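# Push the utility cart into the yellow parking bay

## Task

Get the utility cart parked in the yellow bay so that each of its four wheels sits fully inside the taped outline and none touches the tape. All three tubes must remain upright in the cart's top tray. The robot must not fall over or be left tilted, since either fails the task. The cart has to stay in place by itself at the end: if it only stays there because the robot holds it, the task is not done.

## Robot and tools

Robot: a Hello Robot Stretch 4 with a single arm. It has an omni-wheel base, a lift that rides a vertical mast, an arm that telescopes straight out, a wrist with yaw, pitch and roll, and a two-finger gripper. It stands about 1.6 m tall, and the base rim reaches at most 0.23 m from the base origin. The cameras are head_camera, head_left_camera, head_right_camera and wrist_camera.

Frames: the base frame has its origin on the floor under the base centre, with x forward, y left and z up. hand_pose is reported in this frame and marks a point between the open fingertips; its printed value can be slightly off. The odometry frame is the base frame as it was at scene start. base_odometry counts wheel turns, so wheel slip shows up as travel. Heading runs from -3.142 to 3.142 and is positive to the left.

execute_actions(actions, cameras): actions is a list holding exactly one action, or an empty list to just read state and images. An action can have "base", "joints", or both, plus optional "pace" and "contact_limits". Alternatively it can be {"end_of_arm": "enable_torque"} alone, which re-powers wrist or gripper motors that switched off; they then hold where they are. All motions in one action start together.
- base takes exactly one key, and each is an offset from where the base last reported itself. translate_m drives straight, forward positive, -2 to 2 m. strafe_m moves sideways, left positive, -2 to 2 m. rotate_rad turns in place, counter-clockwise positive, -3.2 to 3.2 rad.
- joints is one dict of absolute targets by name, all optional. lift_m runs 0 to 1.2 m. arm_m runs 0 to 0.55 m of extension. wrist_yaw_rad runs -1.134 to 4.276; 0 is forward, positive is left, 3.14 is folded back, and the arm may get in the way above 3.4. wrist_pitch_rad runs -1.117 to 4.259; 0 is level and 1.57 points down. wrist_roll_rad runs -1.117 to 4.259; positive is clockwise seen from behind. gripper_m runs -0.038 to 0.141 and is the fingertip gap in metres; negative values press the tips together. A target outside its range gets clipped and flagged. Any other bad value or unknown key rejects the whole call, and nothing moves.
- pace is "slow", "default", "fast" or "max". Base speed for these is 0.1, 0.3, 0.4 or 0.6 m/s, and turning speed is 1, 2, 3 or 4 rad/s. With lift_m above 0.2 both are capped lower.
- contact_limits: {"arm_m": x}, where x runs from 0 (lightest) to 0.75 and defaults to 0.5. It sets how hard the arm may push before it halts.
- cameras is a list of names, or "all", or null/omitted for all cameras; [] gives no images. Each action lasts at most 15 s.
To unfold the wrist at scene start, send lift_m 0.4 with wrist_yaw_rad 0.

wait(seconds, 0 to 10): commands nothing new and returns state and images. zoom_image(camera, region [x0,y0,x1,y1] in pixels, at most 504x504): gives a closer look at that camera's latest image. read_manual(section): returns licence text only. finished_scene(scene): ends the scene and reports success. It cannot be undone, so the cart must already be parked and stable. If a result reports a stop, the later calls in that same reply are skipped.

Reading results: base_status and joint_status say how each motion ended. "done" for the base only means the wheels turned as commanded. "off_target" means it came to rest short and may still be pushing. "contact_stop_at_<key>" means it hit something; that part goes slack, so a slack lift can sink and slack wheels can roll. "limit_stop_at_tilt" means a lean above 6 degrees; lift, arm and wheels go slack and ignore commands until the lean is reduced. "limit_stop_at_own_body" means a self-collision guard fired; this is likely with the gripper tilted up and rolled. "torque_fault" means a wrist or gripper motor maxed out and went limp; send enable_torque. on_its_own covers things not commanded by this call; there "held at" is the held target, not the actual position. Parts left out of an action may still be pushing toward old targets.

Other readings: lidar_m has 12 sectors of 30 degrees, starting straight ahead and going counter-clockwise (4th left, 7th behind, 10th right). It covers heights from about 0.15 m up to robot height. "-" means nothing seen or closer than 0.25 m, and the lidar misses clear or thin things. wrist_depth_mm is a 7x7 grid in mm, 100 to 2000. turned_by_wheels and turned_by_imu should agree; a gap above about 0.1 rad means a collision or slip, and the heading error is roughly their difference. base_tilt is in degrees, forward and right positive, with about 1.5 degree bias. motor_effort is percent of max, peak in brackets, noisy. For wheel_0, wheel_1 and wheel_2, positive turns the base right. An effort outside its rest range suggests pushing or carrying a load.

Gripping: command gripper_m below the object's width; squeezing harder pulls the object toward the wrist. The reading and "done" do not confirm a grasp; a firm squeeze shows in gripper effort. If the fingertips are stuck on a surface, raise the lift.

Cautions: move the cart gently. Low pace keeps the tubes upright, and jerks or hard shoves can topple them. Do not pull hard with the gripper high or at a high contact limit, as this can tip the robot. Turning or driving with more than 1 kg held and arm_m above 0.2 can also tip it. Avoid slams, drops and very hard pushes. Let go of the cart before finishing, and check that all four wheels are clear of the tape. Something may occasionally nudge loose objects.

Each tool is called as name(argument=value, ...), one argument or row to a line, values as JSON.

## Session

execute_actions(
  actions=[],
)

Scene clock: 0.00 s.
base_odometry: x=+0.000 y=+0.000 heading=+0.000 (m, m, rad; odometry frame)
turned_by_wheels: +0.000 (rad since the last result)
turned_by_imu: +0.000 (rad since the last result)
base_tilt: forward=+0.5 right=-0.2 (deg)
lidar_m: 1.36 1.44 1.68 0.69 0.64 0.68 0.95 2.13 2.25 1.21 1.03 2.32
base_status: not commanded
joint_positions: lift_m=+0.165 arm_m=+0.002 wrist_yaw_rad=+3.193 wrist_pitch_rad=+0.016 wrist_roll_rad=+0.006 gripper_m=+0.057
joint_status: not commanded
motor_effort: lift_m=+18 arm_m=+0 wrist_yaw_rad=+1 wrist_pitch_rad=-6 wrist_roll_rad=+0 gripper_m=+1 wheel_0=+0 wheel_1=+0 wheel_2=+0 (%)
hand_pose: x=-0.1199 y=+0.0726 z=+0.3382 quat_wxyz=(-0.026, -0.008, +0.003, +1.000) (m; base frame)
wrist_depth_mm: - 139 139 - - 809 699 / - 106 139 - 1205 1042 1042 / - 112 140 - - 1464 1308 / - 138 166 - - 1537 1336 / 197 1863 - - 1921 1464 1308 / 205 1182 202 1042 215 1118 1098 / 205 759 798 106 778 732 759
pictures: head_camera, head_left_camera, head_right_camera, wrist_camera
Images, in order (width x height): head_camera 420x560, head_left_camera 420x672, head_right_camera 420x672, wrist_camera 616x392.

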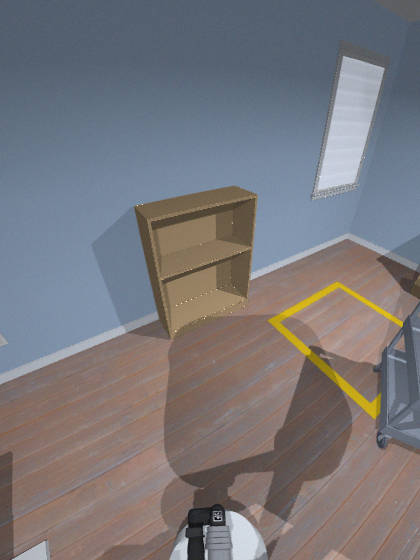

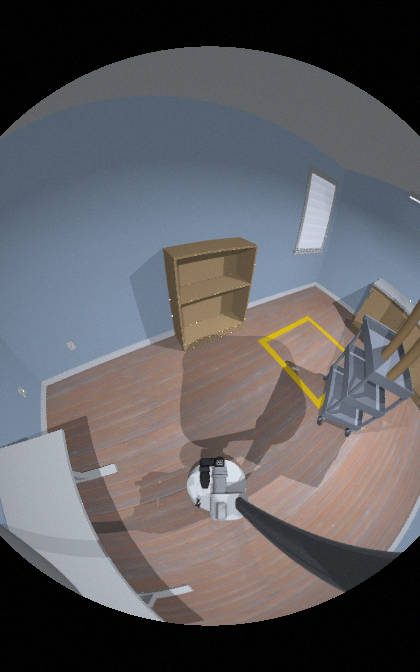

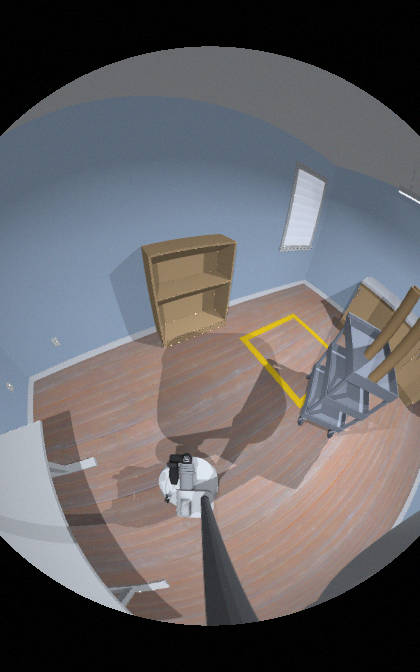

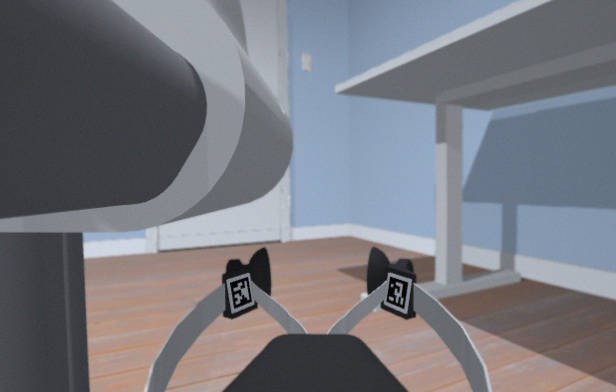

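execute_actions(
  actions=[
    {"base":{"rotate_rad":-1.0}},
  ],
  cameras=["head_camera","head_left_camera"],
)

Scene clock: 4.80 s.
base_odometry: x=+0.000 y=+0.000 heading=-0.999 (m, m, rad; odometry frame)
turned_by_wheels: -0.999 (rad since the last result)
turned_by_imu: -1.017 (rad since the last result)
base_tilt: forward=+0.5 right=-0.1 (deg)
lidar_m: 1.05 2.19 1.37 1.59 1.68 0.66 0.65 0.67 0.97 2.11 2.28 1.20
base_status: done
joint_positions: lift_m=+0.165 arm_m=+0.002 wrist_yaw_rad=+3.193 wrist_pitch_rad=+0.016 wrist_roll_rad=+0.006 gripper_m=+0.057
joint_status: not commanded
motor_effort: lift_m=+17(18) arm_m=+0(0) wrist_yaw_rad=+0(1) wrist_pitch_rad=-6(6) wrist_roll_rad=-1(2) gripper_m=-5(2) wheel_0=+4(8) wheel_1=+4(7) wheel_2=+2(9) (%)
hand_pose: x=-0.1199 y=+0.0726 z=+0.3382 quat_wxyz=(-0.026, -0.008, +0.003, +1.000) (m; base frame)
wrist_depth_mm: - 139 139 809 809 820 759 / - 106 139 1025 1008 1042 1397 / - 112 139 1537 1499 1397 1430 / - 138 165 1576 1499 1430 1397 / 196 1618 1576 1576 1464 1430 1430 / 205 1160 202 1060 216 1060 1098 / 204 759 788 106 798 732 759
pictures: head_camera, head_left_camera
Images, in order (width x height): head_camera 420x560, head_left_camera 420x672.

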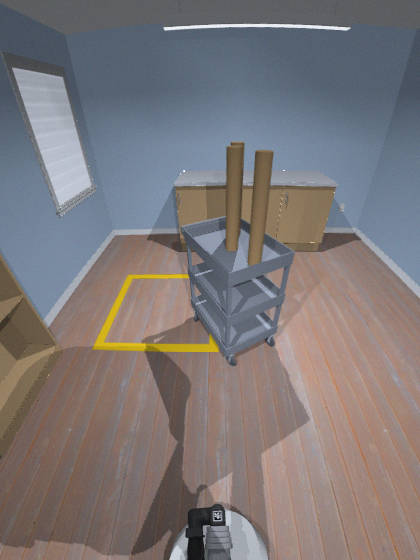

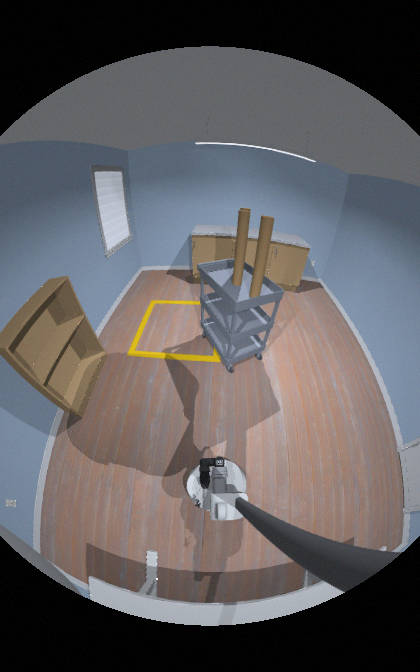

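execute_actions(
  actions=[
    {"base":{"strafe_m":-0.95},"pace":"fast"},
  ],
  cameras=[],
)

execute_actions(
  actions=[
    {"base":{"translate_m":1.5},"pace":"fast"},
  ],
  cameras=[],
)

execute_actions(
  actions=[
    {"base":{"rotate_rad":1.57}},
  ],
  cameras=["head_camera","head_left_camera"],
)

Scene clock: 18.10 s.
base_odometry: x=-0.799 y=-0.514 heading=-0.999 (m, m, rad; odometry frame)
turned_by_wheels: +0.000 (rad since the last result)
turned_by_imu: +0.004 (rad since the last result)
base_tilt: forward=+0.5 right=-0.2 (deg)
lidar_m: 2.61 1.30 2.34 2.29 0.95 0.70 0.68 1.58 1.20 1.17 1.27 1.81
base_status: done
joint_positions: lift_m=+0.165 arm_m=+0.002 wrist_yaw_rad=+3.193 wrist_pitch_rad=+0.016 wrist_roll_rad=+0.006 gripper_m=+0.057
joint_status: not commanded
motor_effort: lift_m=+18(18) arm_m=+0(0) wrist_yaw_rad=+1(1) wrist_pitch_rad=-6(7) wrist_roll_rad=-1(1) gripper_m=-1(1) wheel_0=-1(12) wheel_1=+3(9) wheel_2=+1(2) (%)
hand_pose: x=-0.1199 y=+0.0726 z=+0.3382 quat_wxyz=(-0.026, -0.008, +0.003, +1.000) (m; base frame)
wrist_depth_mm: - 139 139 1537 1499 820 820 / - 106 139 1576 1042 1025 1008 / - 112 140 1537 1499 1537 1397 / - 138 166 1618 1499 1464 1464 / 197 1661 1661 1618 1537 1499 1464 / 205 1138 202 1060 216 1118 1078 / 204 750 798 106 788 732 768
pictures: none
No camera images: the call's "cameras" was empty. Leave "cameras" out to get every camera's image.

Scene clock: 23.13 s.
base_odometry: x=+0.013 y=-1.775 heading=-0.999 (m, m, rad; odometry frame)
turned_by_wheels: +0.000 (rad since the last result)
turned_by_imu: -0.001 (rad since the last result)
base_tilt: forward=+0.6 right=-0.2 (deg)
lidar_m: 1.10 1.19 0.67 0.50 0.49 2.28 2.27 1.72 1.31 1.25 1.35 1.14
base_status: done
joint_positions: lift_m=+0.165 arm_m=+0.002 wrist_yaw_rad=+3.193 wrist_pitch_rad=+0.016 wrist_roll_rad=+0.006 gripper_m=+0.057
joint_status: not commanded
motor_effort: lift_m=+17(18) arm_m=+0(0) wrist_yaw_rad=+1(1) wrist_pitch_rad=-6(7) wrist_roll_rad=+0(2) gripper_m=-1(1) wheel_0=+2(11) wheel_1=+1(11) wheel_2=+2(11) (%)
hand_pose: x=-0.1199 y=+0.0726 z=+0.3382 quat_wxyz=(-0.026, -0.008, +0.003, +1.000) (m; base frame)
wrist_depth_mm: - 139 139 - - - - / - 106 139 - - - - / - 112 140 - - - - / - 138 166 - - - - / 197 1808 - - - - 1921 / 205 1160 202 1060 216 1118 1098 / 204 750 809 106 788 723 768
pictures: none
No camera images: the call's "cameras" was empty. Leave "cameras" out to get every camera's image.

Scene clock: 25.20 s.
base_odometry: x=+0.013 y=-1.775 heading=+0.571 (m, m, rad; odometry frame)
turned_by_wheels: +1.570 (rad since the last result)
turned_by_imu: +1.600 (rad since the last result)
base_tilt: forward=+0.5 right=-0.2 (deg)
lidar_m: 0.51 0.47 2.26 2.19 1.74 1.31 1.25 1.34 1.15 1.10 1.17 0.65
base_status: done
joint_positions: lift_m=+0.165 arm_m=+0.002 wrist_yaw_rad=+3.193 wrist_pitch_rad=+0.016 wrist_roll_rad=+0.006 gripper_m=+0.057
joint_status: not commanded
motor_effort: lift_m=+18(18) arm_m=+0(0) wrist_yaw_rad=+0(0) wrist_pitch_rad=-6(6) wrist_roll_rad=-1(2) gripper_m=-4(1) wheel_0=-3(8) wheel_1=-4(6) wheel_2=+1(7) (%)
hand_pose: x=-0.1199 y=+0.0726 z=+0.3382 quat_wxyz=(-0.026, -0.008, +0.003, +1.000) (m; base frame)
wrist_depth_mm: - 139 139 1336 1308 1255 1229 / - 106 138 1336 1336 1255 1229 / - 112 140 1366 1336 1281 1229 / - 138 166 1366 1308 1281 1255 / 196 1464 1366 1366 1336 1281 1255 / 204 1138 202 1060 216 1098 1098 / 204 741 798 106 788 732 778
pictures: head_camera, head_left_camera
Images, in order (width x height): head_camera 420x560, head_left_camera 420x672.

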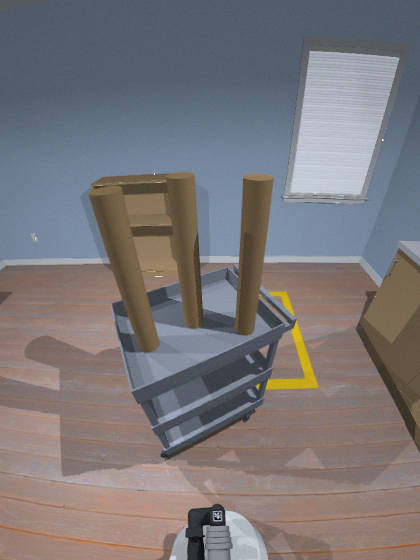

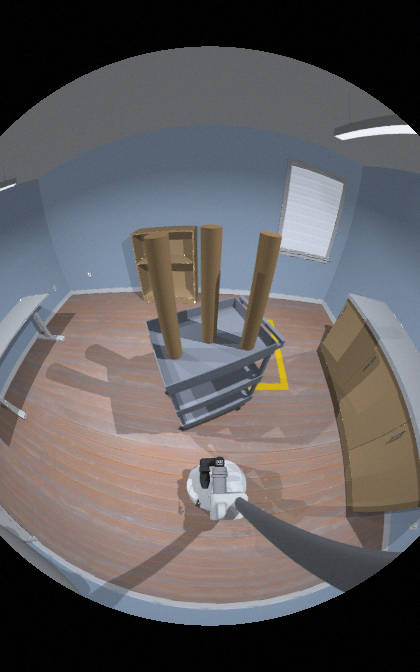

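execute_actions(
  actions=[
    {"base":{"strafe_m":0.15}},
  ],
  cameras=[],
)

execute_actions(
  actions=[
    {"base":{"translate_m":0.45},"pace":"slow"},
  ],
  cameras=["head_camera","head_left_camera"],
)

Scene clock: 29.93 s.
base_odometry: x=-0.068 y=-1.649 heading=+0.571 (m, m, rad; odometry frame)
turned_by_wheels: +0.000 (rad since the last result)
turned_by_imu: +0.001 (rad since the last result)
base_tilt: forward=+0.5 right=-0.1 (deg)
lidar_m: 0.44 0.52 2.10 2.02 1.73 1.27 1.24 1.35 1.30 1.26 1.34 0.57
base_status: done
joint_positions: lift_m=+0.165 arm_m=+0.002 wrist_yaw_rad=+3.193 wrist_pitch_rad=+0.016 wrist_roll_rad=+0.006 gripper_m=+0.057
joint_status: not commanded
motor_effort: lift_m=+18(18) arm_m=+0(0) wrist_yaw_rad=+1(1) wrist_pitch_rad=-6(6) wrist_roll_rad=-1(1) gripper_m=-4(1) wheel_0=-1(8) wheel_1=+1(14) wheel_2=+0(1) (%)
hand_pose: x=-0.1199 y=+0.0726 z=+0.3382 quat_wxyz=(-0.026, -0.008, +0.003, +1.000) (m; base frame)
wrist_depth_mm: - 139 139 1366 1308 1229 1255 / - 106 138 1336 1308 1255 1229 / - 112 140 1336 1281 1281 1255 / - 138 166 1366 1308 1255 1229 / 197 1430 1430 1336 1336 1308 1255 / 206 1138 202 1060 216 1118 1098 / 204 750 809 106 798 732 768
pictures: none
No camera images: the call's "cameras" was empty. Leave "cameras" out to get every camera's image.

Scene clock: 35.73 s.
base_odometry: x=+0.310 y=-1.406 heading=+0.571 (m, m, rad; odometry frame)
turned_by_wheels: +0.000 (rad since the last result)
turned_by_imu: +0.001 (rad since the last result)
base_tilt: forward=+0.6 right=-0.2 (deg)
lidar_m: 0.25 0.25 2.05 2.00 2.29 1.77 1.68 1.81 1.33 1.28 0.43 0.25
base_status: done
joint_positions: lift_m=+0.165 arm_m=+0.002 wrist_yaw_rad=+3.193 wrist_pitch_rad=+0.016 wrist_roll_rad=+0.006 gripper_m=+0.057
joint_status: not commanded
motor_effort: lift_m=+17(18) arm_m=+0(0) wrist_yaw_rad=+0(25) wrist_pitch_rad=-7(7) wrist_roll_rad=-1(2) gripper_m=-2(4) wheel_0=+5(9) wheel_1=+5(8) wheel_2=-6(7) (%)
hand_pose: x=-0.1200 y=+0.0725 z=+0.3381 quat_wxyz=(-0.026, -0.008, +0.003, +1.000) (m; base frame)
wrist_depth_mm: - 139 139 1756 1708 1661 1618 / - 106 138 1808 1756 1661 1661 / - 112 140 1808 1756 1708 1661 / - 138 167 1708 1708 1708 1661 / 196 1808 1808 1808 1708 1756 1618 / 205 1138 202 1042 215 1098 1098 / 204 750 778 106 788 732 759
pictures: head_camera, head_left_camera
Images, in order (width x height): head_camera 420x560, head_left_camera 420x672.

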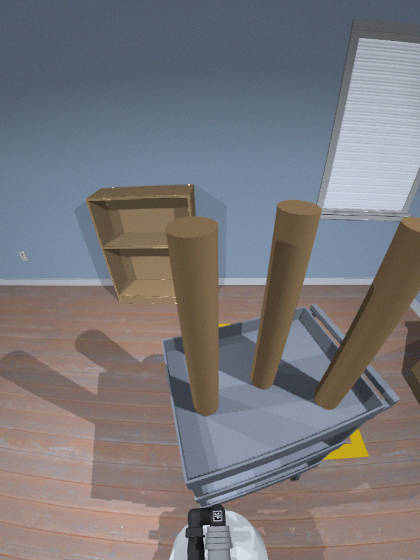

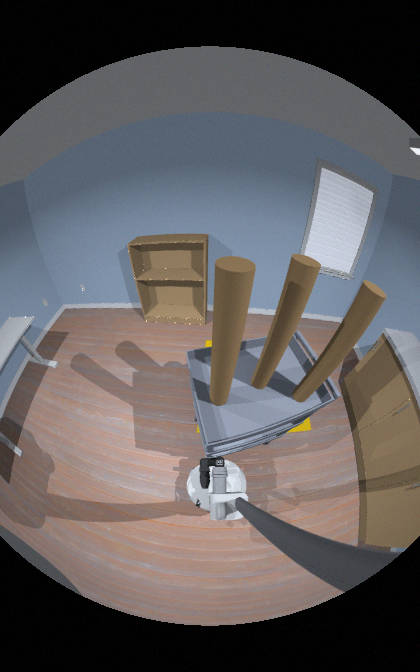

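Working; still rotated. Keep pushing the corner.

execute_actions(
  actions=[
    {"base":{"translate_m":0.2},"pace":"slow"},
  ],
  cameras=[],
)

execute_actions(
  actions=[
    {"base":{"translate_m":-0.5}},
  ],
  cameras=["head_camera","head_left_camera"],
)

Scene clock: 43.50 s.
base_odometry: x=+0.478 y=-1.298 heading=+0.572 (m, m, rad; odometry frame)
turned_by_wheels: +0.000 (rad since the last result)
turned_by_imu: +0.001 (rad since the last result)
base_tilt: forward=+0.5 right=-0.2 (deg)
lidar_m: 0.25 1.65 2.06 2.01 2.13 1.95 1.90 2.03 1.33 1.30 0.31 0.25
base_status: done
joint_positions: lift_m=+0.165 arm_m=+0.002 wrist_yaw_rad=+3.193 wrist_pitch_rad=+0.016 wrist_roll_rad=+0.006 gripper_m=+0.057
joint_status: not commanded
motor_effort: lift_m=+18(18) arm_m=+0(0) wrist_yaw_rad=+1(0) wrist_pitch_rad=-7(7) wrist_roll_rad=-3(2) gripper_m=-3(1) wheel_0=+5(9) wheel_1=+5(10) wheel_2=-6(11) (%)
hand_pose: x=-0.1200 y=+0.0725 z=+0.3381 quat_wxyz=(-0.026, -0.008, +0.003, +1.000) (m; base frame)
wrist_depth_mm: - 139 139 - 1921 1808 1808 / - 106 139 - 1983 1808 1808 / - 112 139 - 1863 1863 1808 / - 138 166 - 1921 1863 1808 / 197 1808 - - 1921 1863 1863 / 205 1138 202 1060 215 1118 1098 / 204 750 788 106 788 723 778
pictures: none
No camera images: the call's "cameras" was empty. Leave "cameras" out to get every camera's image.

Scene clock: 46.67 s.
base_odometry: x=+0.058 y=-1.568 heading=+0.571 (m, m, rad; odometry frame)
turned_by_wheels: -0.001 (rad since the last result)
turned_by_imu: +0.001 (rad since the last result)
base_tilt: forward=+0.5 right=-0.2 (deg)
lidar_m: 0.70 2.17 2.09 2.01 1.90 1.45 1.41 1.50 1.31 1.24 1.37 0.75
base_status: done
joint_positions: lift_m=+0.165 arm_m=+0.002 wrist_yaw_rad=+3.193 wrist_pitch_rad=+0.016 wrist_roll_rad=+0.006 gripper_m=+0.057
joint_status: not commanded
motor_effort: lift_m=+18(18) arm_m=+0(0) wrist_yaw_rad=+1(0) wrist_pitch_rad=-7(7) wrist_roll_rad=-1(1) gripper_m=-2(4) wheel_0=-3(7) wheel_1=-3(8) wheel_2=-2(9) (%)
hand_pose: x=-0.1199 y=+0.0725 z=+0.3381 quat_wxyz=(-0.026, -0.008, +0.003, +1.000) (m; base frame)
wrist_depth_mm: - 139 138 1537 1464 1397 1366 / - 106 138 1499 1464 1430 1366 / - 112 140 1499 1430 1397 1366 / - 138 167 1499 1464 1397 1336 / 197 1618 1537 1537 1430 1430 1366 / 204 1160 202 1025 214 1118 1098 / 204 750 809 106 788 732 778
pictures: head_camera, head_left_camera
Images, in order (width x height): head_camera 420x560, head_left_camera 420x672.

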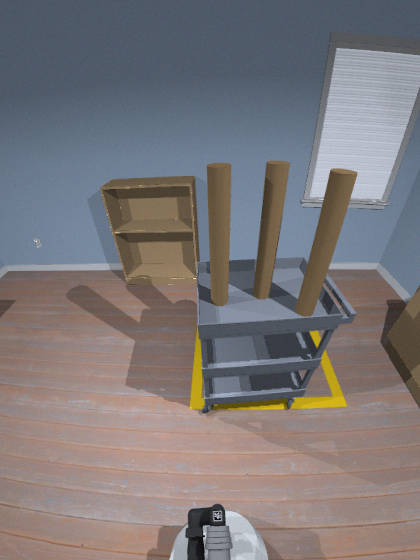

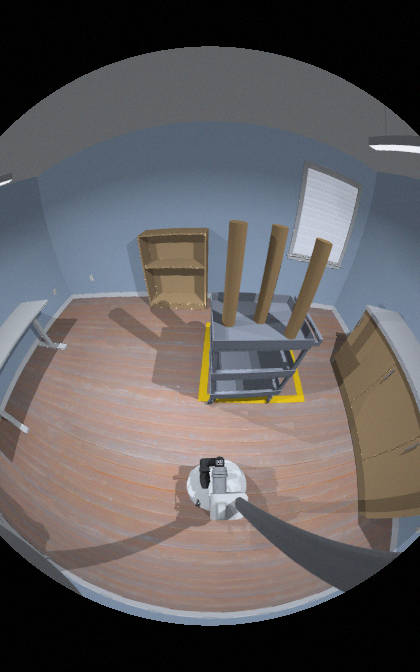

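execute_actions(
  actions=[
    {"base":{"strafe_m":-0.25}},
  ],
  cameras=[],
)

execute_actions(
  actions=[
    {"base":{"translate_m":0.62},"pace":"slow"},
  ],
  cameras=[],
)

execute_actions(
  actions=[
    {"base":{"translate_m":-0.1}},
  ],
  cameras=[],
)

execute_actions(
  actions=[
    {"base":{"strafe_m":0.6}},
  ],
  cameras=[],
)

execute_actions(
  actions=[
    {"base":{"translate_m":0.6}},
  ],
  cameras=["head_right_camera"],
)

Scene clock: 57.40 s.
base_odometry: x=+0.193 y=-1.778 heading=+0.571 (m, m, rad; odometry frame)
turned_by_wheels: +0.000 (rad since the last result)
turned_by_imu: +0.002 (rad since the last result)
base_tilt: forward=+0.6 right=-0.2 (deg)
lidar_m: 0.68 0.73 2.34 2.25 1.93 1.46 1.42 1.51 1.05 1.01 1.09 0.76
base_status: done
joint_positions: lift_m=+0.165 arm_m=+0.002 wrist_yaw_rad=+3.193 wrist_pitch_rad=+0.016 wrist_roll_rad=+0.006 gripper_m=+0.057
joint_status: not commanded
motor_effort: lift_m=+17(17) arm_m=+0(0) wrist_yaw_rad=+0(0) wrist_pitch_rad=-7(7) wrist_roll_rad=-2(2) gripper_m=-1(1) wheel_0=+1(10) wheel_1=-1(7) wheel_2=+0(2) (%)
hand_pose: x=-0.1199 y=+0.0725 z=+0.3381 quat_wxyz=(-0.026, -0.008, +0.003, +1.000) (m; base frame)
wrist_depth_mm: - 139 139 1499 1464 1397 1366 / - 106 138 1499 1464 1430 1336 / - 112 140 1537 1464 1397 1366 / - 138 166 1499 1464 1464 1366 / 197 1661 1576 1537 1464 1464 1397 / 205 1138 202 1060 216 1098 1118 / 204 750 798 106 788 732 778
pictures: none
No camera images: the call's "cameras" was empty. Leave "cameras" out to get every camera's image.

Scene clock: 64.87 s.
base_odometry: x=+0.714 y=-1.443 heading=+0.572 (m, m, rad; odometry frame)
turned_by_wheels: +0.000 (rad since the last result)
turned_by_imu: +0.001 (rad since the last result)
base_tilt: forward=+0.5 right=-0.1 (deg)
lidar_m: 0.25 0.25 0.33 2.24 2.38 2.10 2.04 1.45 1.09 1.04 0.28 0.25
base_status: done
joint_positions: lift_m=+0.165 arm_m=+0.002 wrist_yaw_rad=+3.193 wrist_pitch_rad=+0.016 wrist_roll_rad=+0.006 gripper_m=+0.057
joint_status: not commanded
motor_effort: lift_m=+18(17) arm_m=+0(0) wrist_yaw_rad=+1(0) wrist_pitch_rad=-7(7) wrist_roll_rad=-2(1) gripper_m=-5(6) wheel_0=+4(8) wheel_1=+4(8) wheel_2=-2(10) (%)
hand_pose: x=-0.1199 y=+0.0726 z=+0.3381 quat_wxyz=(-0.026, -0.008, +0.003, +1.000) (m; base frame)
wrist_depth_mm: - 139 139 - - - 1863 / - 106 138 - - - 1863 / - 112 139 - - - 1921 / - 138 167 - - - 1983 / 196 1756 - - - - 1983 / 205 1118 202 1060 216 1118 1118 / 204 741 798 106 778 723 778
pictures: none
No camera images: the call's "cameras" was empty. Leave "cameras" out to get every camera's image.

Scene clock: 66.40 s.
base_odometry: x=+0.630 y=-1.497 heading=+0.571 (m, m, rad; odometry frame)
turned_by_wheels: -0.001 (rad since the last result)
turned_by_imu: +0.000 (rad since the last result)
base_tilt: forward=+0.5 right=-0.2 (deg)
lidar_m: 0.29 0.32 2.35 2.25 2.60 2.01 1.95 1.46 1.07 1.04 0.42 0.30
base_status: done
joint_positions: lift_m=+0.165 arm_m=+0.002 wrist_yaw_rad=+3.193 wrist_pitch_rad=+0.016 wrist_roll_rad=+0.006 gripper_m=+0.057
joint_status: not commanded
motor_effort: lift_m=+17(17) arm_m=+0(0) wrist_yaw_rad=+1(0) wrist_pitch_rad=-7(6) wrist_roll_rad=-1(1) gripper_m=+1(1) wheel_0=-2(6) wheel_1=-4(6) wheel_2=-2(7) (%)
hand_pose: x=-0.1199 y=+0.0726 z=+0.3381 quat_wxyz=(-0.026, -0.008, +0.003, +1.000) (m; base frame)
wrist_depth_mm: - 139 138 - 1983 1863 1808 / - 106 139 - - 1921 1863 / - 112 140 - - 1921 1808 / - 138 167 - - 1921 1808 / 196 1808 - - 1983 1921 1863 / 205 1160 202 1060 215 1138 1098 / 204 759 798 106 788 723 768
pictures: none
No camera images: the call's "cameras" was empty. Leave "cameras" out to get every camera's image.

Scene clock: 69.73 s.
base_odometry: x=+0.306 y=-0.992 heading=+0.571 (m, m, rad; odometry frame)
turned_by_wheels: +0.000 (rad since the last result)
turned_by_imu: +0.001 (rad since the last result)
base_tilt: forward=+0.7 right=-0.1 (deg)
lidar_m: 1.50 1.65 1.70 1.66 1.74 1.97 1.90 2.01 1.71 1.66 0.48 0.44
base_status: done
joint_positions: lift_m=+0.165 arm_m=+0.002 wrist_yaw_rad=+3.193 wrist_pitch_rad=+0.016 wrist_roll_rad=+0.006 gripper_m=+0.057
joint_status: not commanded
motor_effort: lift_m=+18(17) arm_m=+0(0) wrist_yaw_rad=+0(1) wrist_pitch_rad=-6(7) wrist_roll_rad=-3(3) gripper_m=-3(3) wheel_0=-1(11) wheel_1=+0(13) wheel_2=-1(3) (%)
hand_pose: x=-0.1199 y=+0.0726 z=+0.3381 quat_wxyz=(-0.026, -0.008, +0.003, +1.000) (m; base frame)
wrist_depth_mm: - 139 138 - 1983 1863 1808 / - 106 139 - 1921 1808 1808 / - 112 139 - 1983 1863 1808 / - 138 166 - 1921 1863 1808 / 197 1808 - - 1921 1921 1808 / 204 1138 202 1042 216 1118 1098 / 204 741 798 106 788 732 778
pictures: none
No camera images: the call's "cameras" was empty. Leave "cameras" out to get every camera's image.

Scene clock: 73.20 s.
base_odometry: x=+0.811 y=-0.668 heading=+0.571 (m, m, rad; odometry frame)
turned_by_wheels: +0.000 (rad since the last result)
turned_by_imu: +0.000 (rad since the last result)
base_tilt: forward=+0.6 right=-0.2 (deg)
lidar_m: 0.94 1.00 1.86 1.63 1.74 2.60 2.52 2.30 0.32 0.29 0.33 1.24
base_status: done
joint_positions: lift_m=+0.165 arm_m=+0.002 wrist_yaw_rad=+3.193 wrist_pitch_rad=+0.016 wrist_roll_rad=+0.006 gripper_m=+0.057
joint_status: not commanded
motor_effort: lift_m=+17(17) arm_m=+0(0) wrist_yaw_rad=+1(0) wrist_pitch_rad=-7(8) wrist_roll_rad=+0(2) gripper_m=+0(2) wheel_0=+2(8) wheel_1=+2(10) wheel_2=+0(6) (%)
hand_pose: x=-0.1199 y=+0.0726 z=+0.3381 quat_wxyz=(-0.026, -0.008, +0.003, +1.000) (m; base frame)
wrist_depth_mm: - 139 139 - - - - / - 106 138 - - - - / - 112 139 - - - - / - 138 166 - - - - / 198 1756 - - - - 1921 / 204 1138 201 1060 216 1098 1098 / 204 750 809 106 788 732 778
pictures: head_right_camera
Images, in order (width x height): head_right_camera 420x672.

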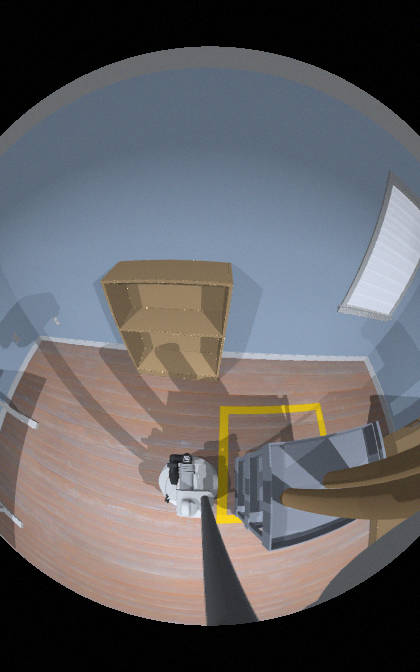

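execute_actions(
  actions=[
    {"base":{"strafe_m":-0.18},"pace":"slow"},
  ],
  cameras=[],
)

execute_actions(
  actions=[
    {"base":{"strafe_m":0.5}},
  ],
  cameras=[],
)

execute_actions(
  actions=[
    {"base":{"rotate_rad":-1.57}},
  ],
  cameras=["head_camera"],
)

Scene clock: 83.43 s.
base_odometry: x=+0.908 y=-0.819 heading=+0.571 (m, m, rad; odometry frame)
turned_by_wheels: +0.000 (rad since the last result)
turned_by_imu: +0.002 (rad since the last result)
base_tilt: forward=+0.5 right=-0.3 (deg)
lidar_m: 0.92 0.98 1.86 1.82 1.90 2.59 2.52 0.28 0.25 0.25 0.25 1.25
base_status: done
joint_positions: lift_m=+0.165 arm_m=+0.002 wrist_yaw_rad=+3.193 wrist_pitch_rad=+0.016 wrist_roll_rad=+0.006 gripper_m=+0.057
joint_status: not commanded
motor_effort: lift_m=+17(17) arm_m=+0(0) wrist_yaw_rad=+2(1) wrist_pitch_rad=-7(7) wrist_roll_rad=-1(2) gripper_m=-1(2) wheel_0=+10(10) wheel_1=-8(11) wheel_2=-1(2) (%)
hand_pose: x=-0.1199 y=+0.0725 z=+0.3381 quat_wxyz=(-0.026, -0.008, +0.003, +1.000) (m; base frame)
wrist_depth_mm: - 139 138 - - - - / - 106 139 - - - - / - 112 140 - - - - / - 138 166 - - - - / 197 1756 - - - - 1921 / 204 1138 202 1060 216 1118 1118 / 204 759 798 106 778 732 759
pictures: none
No camera images: the call's "cameras" was empty. Leave "cameras" out to get every camera's image.

Scene clock: 86.43 s.
base_odometry: x=+0.637 y=-0.398 heading=+0.571 (m, m, rad; odometry frame)
turned_by_wheels: +0.000 (rad since the last result)
turned_by_imu: +0.001 (rad since the last result)
base_tilt: forward=+0.5 right=-0.2 (deg)
lidar_m: 0.94 1.29 1.90 1.30 1.40 2.58 2.50 2.63 0.71 0.68 1.73 0.98
base_status: done
joint_positions: lift_m=+0.165 arm_m=+0.002 wrist_yaw_rad=+3.193 wrist_pitch_rad=+0.016 wrist_roll_rad=+0.006 gripper_m=+0.057
joint_status: not commanded
motor_effort: lift_m=+17(18) arm_m=+0(0) wrist_yaw_rad=+1(1) wrist_pitch_rad=-8(7) wrist_roll_rad=-1(3) gripper_m=-1(3) wheel_0=+0(12) wheel_1=+1(12) wheel_2=-1(1) (%)
hand_pose: x=-0.1199 y=+0.0725 z=+0.3381 quat_wxyz=(-0.026, -0.008, +0.003, +1.000) (m; base frame)
wrist_depth_mm: - 139 139 - - - - / - 106 138 - - - - / - 112 140 - - - - / - 138 167 - - - - / 197 1808 - - - - 1921 / 205 1138 202 1042 214 1118 1118 / 204 750 788 106 778 732 778
pictures: none
No camera images: the call's "cameras" was empty. Leave "cameras" out to get every camera's image.

Scene clock: 88.50 s.
base_odometry: x=+0.637 y=-0.398 heading=-0.998 (m, m, rad; odometry frame)
turned_by_wheels: -1.570 (rad since the last result)
turned_by_imu: -1.599 (rad since the last result)
base_tilt: forward=+0.6 right=-0.2 (deg)
lidar_m: 0.68 1.73 0.99 0.93 1.32 1.89 1.30 1.36 2.56 2.50 2.63 0.72
base_status: done
joint_positions: lift_m=+0.165 arm_m=+0.002 wrist_yaw_rad=+3.193 wrist_pitch_rad=+0.016 wrist_roll_rad=+0.006 gripper_m=+0.057
joint_status: not commanded
motor_effort: lift_m=+18(17) arm_m=+0(0) wrist_yaw_rad=+0(0) wrist_pitch_rad=-7(8) wrist_roll_rad=-2(2) gripper_m=-3(2) wheel_0=+3(8) wheel_1=+2(10) wheel_2=-1(6) (%)
hand_pose: x=-0.1199 y=+0.0725 z=+0.3381 quat_wxyz=(-0.026, -0.008, +0.003, +1.000) (m; base frame)
wrist_depth_mm: - 139 139 - - - - / - 106 138 - - - - / - 112 140 1756 - - - / - 138 167 - - - - / 197 1808 - - - - 1708 / 206 1160 202 1060 216 1118 1118 / 204 759 798 106 788 732 768
pictures: head_camera
Images, in order (width x height): head_camera 420x560.

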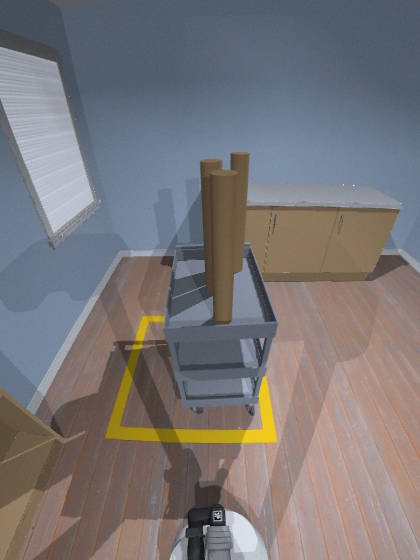

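execute_actions(
  actions=[
    {"base":{"strafe_m":-0.58}},
  ],
  cameras=[],
)

execute_actions(
  actions=[
    {"base":{"translate_m":1.02}},
  ],
  cameras=[],
)

Scene clock: 95.57 s.
base_odometry: x=+0.150 y=-0.712 heading=-0.999 (m, m, rad; odometry frame)
turned_by_wheels: +0.000 (rad since the last result)
turned_by_imu: +0.001 (rad since the last result)
base_tilt: forward=+0.5 right=-0.1 (deg)
lidar_m: 1.26 0.77 0.99 1.51 1.94 1.37 1.33 1.39 1.97 1.92 2.02 2.07
base_status: done
joint_positions: lift_m=+0.165 arm_m=+0.002 wrist_yaw_rad=+3.193 wrist_pitch_rad=+0.016 wrist_roll_rad=+0.006 gripper_m=+0.057
joint_status: not commanded
motor_effort: lift_m=+17(18) arm_m=+0(0) wrist_yaw_rad=+1(1) wrist_pitch_rad=-7(7) wrist_roll_rad=-1(1) gripper_m=-2(2) wheel_0=+0(10) wheel_1=-1(12) wheel_2=-1(4) (%)
hand_pose: x=-0.1199 y=+0.0725 z=+0.3381 quat_wxyz=(-0.026, -0.008, +0.003, +1.000) (m; base frame)
wrist_depth_mm: - 139 139 - - - - / - 106 139 - - - - / - 112 139 1808 - - - / - 138 166 - - - - / 198 1808 1808 - - 1756 1863 / 204 1138 202 1042 214 1118 1078 / 204 750 798 106 788 732 768
pictures: none
No camera images: the call's "cameras" was empty. Leave "cameras" out to get every camera's image.

Scene clock: 100.43 s.
base_odometry: x=+0.702 y=-1.570 heading=-0.998 (m, m, rad; odometry frame)
turned_by_wheels: +0.000 (rad since the last result)
turned_by_imu: +0.000 (rad since the last result)
base_tilt: forward=+0.5 right=-0.2 (deg)
lidar_m: 0.95 0.45 0.31 0.29 0.30 2.43 2.85 2.62 2.02 1.96 1.32 0.99
base_status: done
joint_positions: lift_m=+0.165 arm_m=+0.002 wrist_yaw_rad=+3.193 wrist_pitch_rad=+0.016 wrist_roll_rad=+0.006 gripper_m=+0.057
joint_status: not commanded
motor_effort: lift_m=+17(17) arm_m=+0(0) wrist_yaw_rad=+1(0) wrist_pitch_rad=-7(7) wrist_roll_rad=-1(2) gripper_m=-1(2) wheel_0=+1(8) wheel_1=+2(7) wheel_2=+1(8) (%)
hand_pose: x=-0.1199 y=+0.0725 z=+0.3381 quat_wxyz=(-0.026, -0.008, +0.003, +1.000) (m; base frame)
wrist_depth_mm: - 139 139 - - - 368 / - 106 139 - - - 362 / - 112 140 - - - 397 / - 138 167 - - - - / 197 1756 - - - - 1464 / 205 1138 201 1042 214 1138 661 / 204 759 798 106 778 732 387
pictures: none
No camera images: the call's "cameras" was empty. Leave "cameras" out to get every camera's image.

execute_actions(
  actions=[
    {"base":{"strafe_m":0.21},"pace":"slow"},
  ],
  cameras=[],
)

execute_actions(
  actions=[
    {"base":{"strafe_m":-0.5}},
  ],
  cameras=[],
)

execute_actions(
  actions=[
    {"base":{"rotate_rad":1.57}},
  ],
  cameras=["head_camera"],
)

Scene clock: 107.97 s.
base_odometry: x=+0.879 y=-1.456 heading=-0.998 (m, m, rad; odometry frame)
turned_by_wheels: +0.000 (rad since the last result)
turned_by_imu: +0.002 (rad since the last result)
base_tilt: forward=+0.6 right=-0.3 (deg)
lidar_m: 0.96 0.28 0.25 0.25 0.25 0.28 2.72 2.51 2.23 2.17 1.34 1.01
base_status: done
joint_positions: lift_m=+0.165 arm_m=+0.002 wrist_yaw_rad=+3.193 wrist_pitch_rad=+0.016 wrist_roll_rad=+0.006 gripper_m=+0.057
joint_status: not commanded
motor_effort: lift_m=+18(17) arm_m=+0(0) wrist_yaw_rad=+0(1) wrist_pitch_rad=-7(7) wrist_roll_rad=-1(2) gripper_m=-1(4) wheel_0=-5(11) wheel_1=+5(10) wheel_2=+0(1) (%)
hand_pose: x=-0.1199 y=+0.0726 z=+0.3381 quat_wxyz=(-0.026, -0.008, +0.003, +1.000) (m; base frame)
wrist_depth_mm: - 138 139 - - 320 208 / - 106 139 - - 320 222 / - 112 140 - - 379 - / - 138 167 - - - - / 197 1863 - - - 1499 1921 / 206 1160 202 1060 216 946 1098 / 204 750 788 106 798 399 394
pictures: none
No camera images: the call's "cameras" was empty. Leave "cameras" out to get every camera's image.

Scene clock: 110.97 s.
base_odometry: x=+0.458 y=-1.727 heading=-0.998 (m, m, rad; odometry frame)
turned_by_wheels: +0.000 (rad since the last result)
turned_by_imu: +0.001 (rad since the last result)
base_tilt: forward=+0.6 right=-0.2 (deg)
lidar_m: 0.93 0.99 0.73 0.68 0.75 2.44 3.17 2.30 1.72 1.67 1.76 0.98
base_status: done
joint_positions: lift_m=+0.165 arm_m=+0.002 wrist_yaw_rad=+3.193 wrist_pitch_rad=+0.016 wrist_roll_rad=+0.006 gripper_m=+0.057
joint_status: not commanded
motor_effort: lift_m=+18(17) arm_m=+0(0) wrist_yaw_rad=+1(0) wrist_pitch_rad=-7(7) wrist_roll_rad=-2(1) gripper_m=-5(3) wheel_0=+2(9) wheel_1=+0(10) wheel_2=+0(0) (%)
hand_pose: x=-0.1199 y=+0.0726 z=+0.3381 quat_wxyz=(-0.026, -0.008, +0.003, +1.000) (m; base frame)
wrist_depth_mm: - 138 139 - - - - / - 106 139 - - - - / - 112 140 - - - - / - 138 167 - - - - / 197 1756 - - - - 1921 / 205 1138 202 1060 215 1118 1078 / 204 750 809 106 788 732 778
pictures: none
No camera images: the call's "cameras" was empty. Leave "cameras" out to get every camera's image.

Scene clock: 113.03 s.
base_odometry: x=+0.459 y=-1.727 heading=+0.572 (m, m, rad; odometry frame)
turned_by_wheels: +1.570 (rad since the last result)
turned_by_imu: +1.600 (rad since the last result)
base_tilt: forward=+0.5 right=-0.2 (deg)
lidar_m: 0.70 0.76 2.42 2.36 2.28 1.71 1.64 1.74 0.98 0.95 1.00 0.70
base_status: done
joint_positions: lift_m=+0.165 arm_m=+0.002 wrist_yaw_rad=+3.193 wrist_pitch_rad=+0.016 wrist_roll_rad=+0.006 gripper_m=+0.057
joint_status: not commanded
motor_effort: lift_m=+17(17) arm_m=+0(0) wrist_yaw_rad=+1(1) wrist_pitch_rad=-7(7) wrist_roll_rad=-1(2) gripper_m=+1(4) wheel_0=-2(9) wheel_1=-2(7) wheel_2=-1(9) (%)
hand_pose: x=-0.1199 y=+0.0726 z=+0.3381 quat_wxyz=(-0.026, -0.008, +0.003, +1.000) (m; base frame)
wrist_depth_mm: - 139 139 1708 1708 1618 1576 / - 106 138 1708 1661 1661 1576 / - 112 140 1708 1708 1661 1576 / - 138 167 1756 1708 1661 1618 / 197 1808 1756 1661 1661 1661 1576 / 205 1160 202 1060 215 1118 1118 / 204 750 788 106 778 732 778
pictures: head_camera
Images, in order (width x height): head_camera 420x560.

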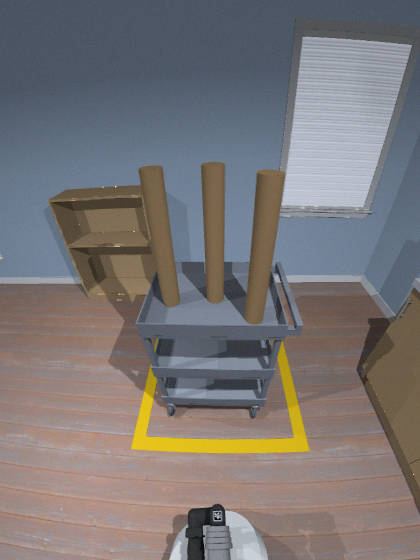

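finished_scene(
  scene=1,
)

The scene is finished: the task was done.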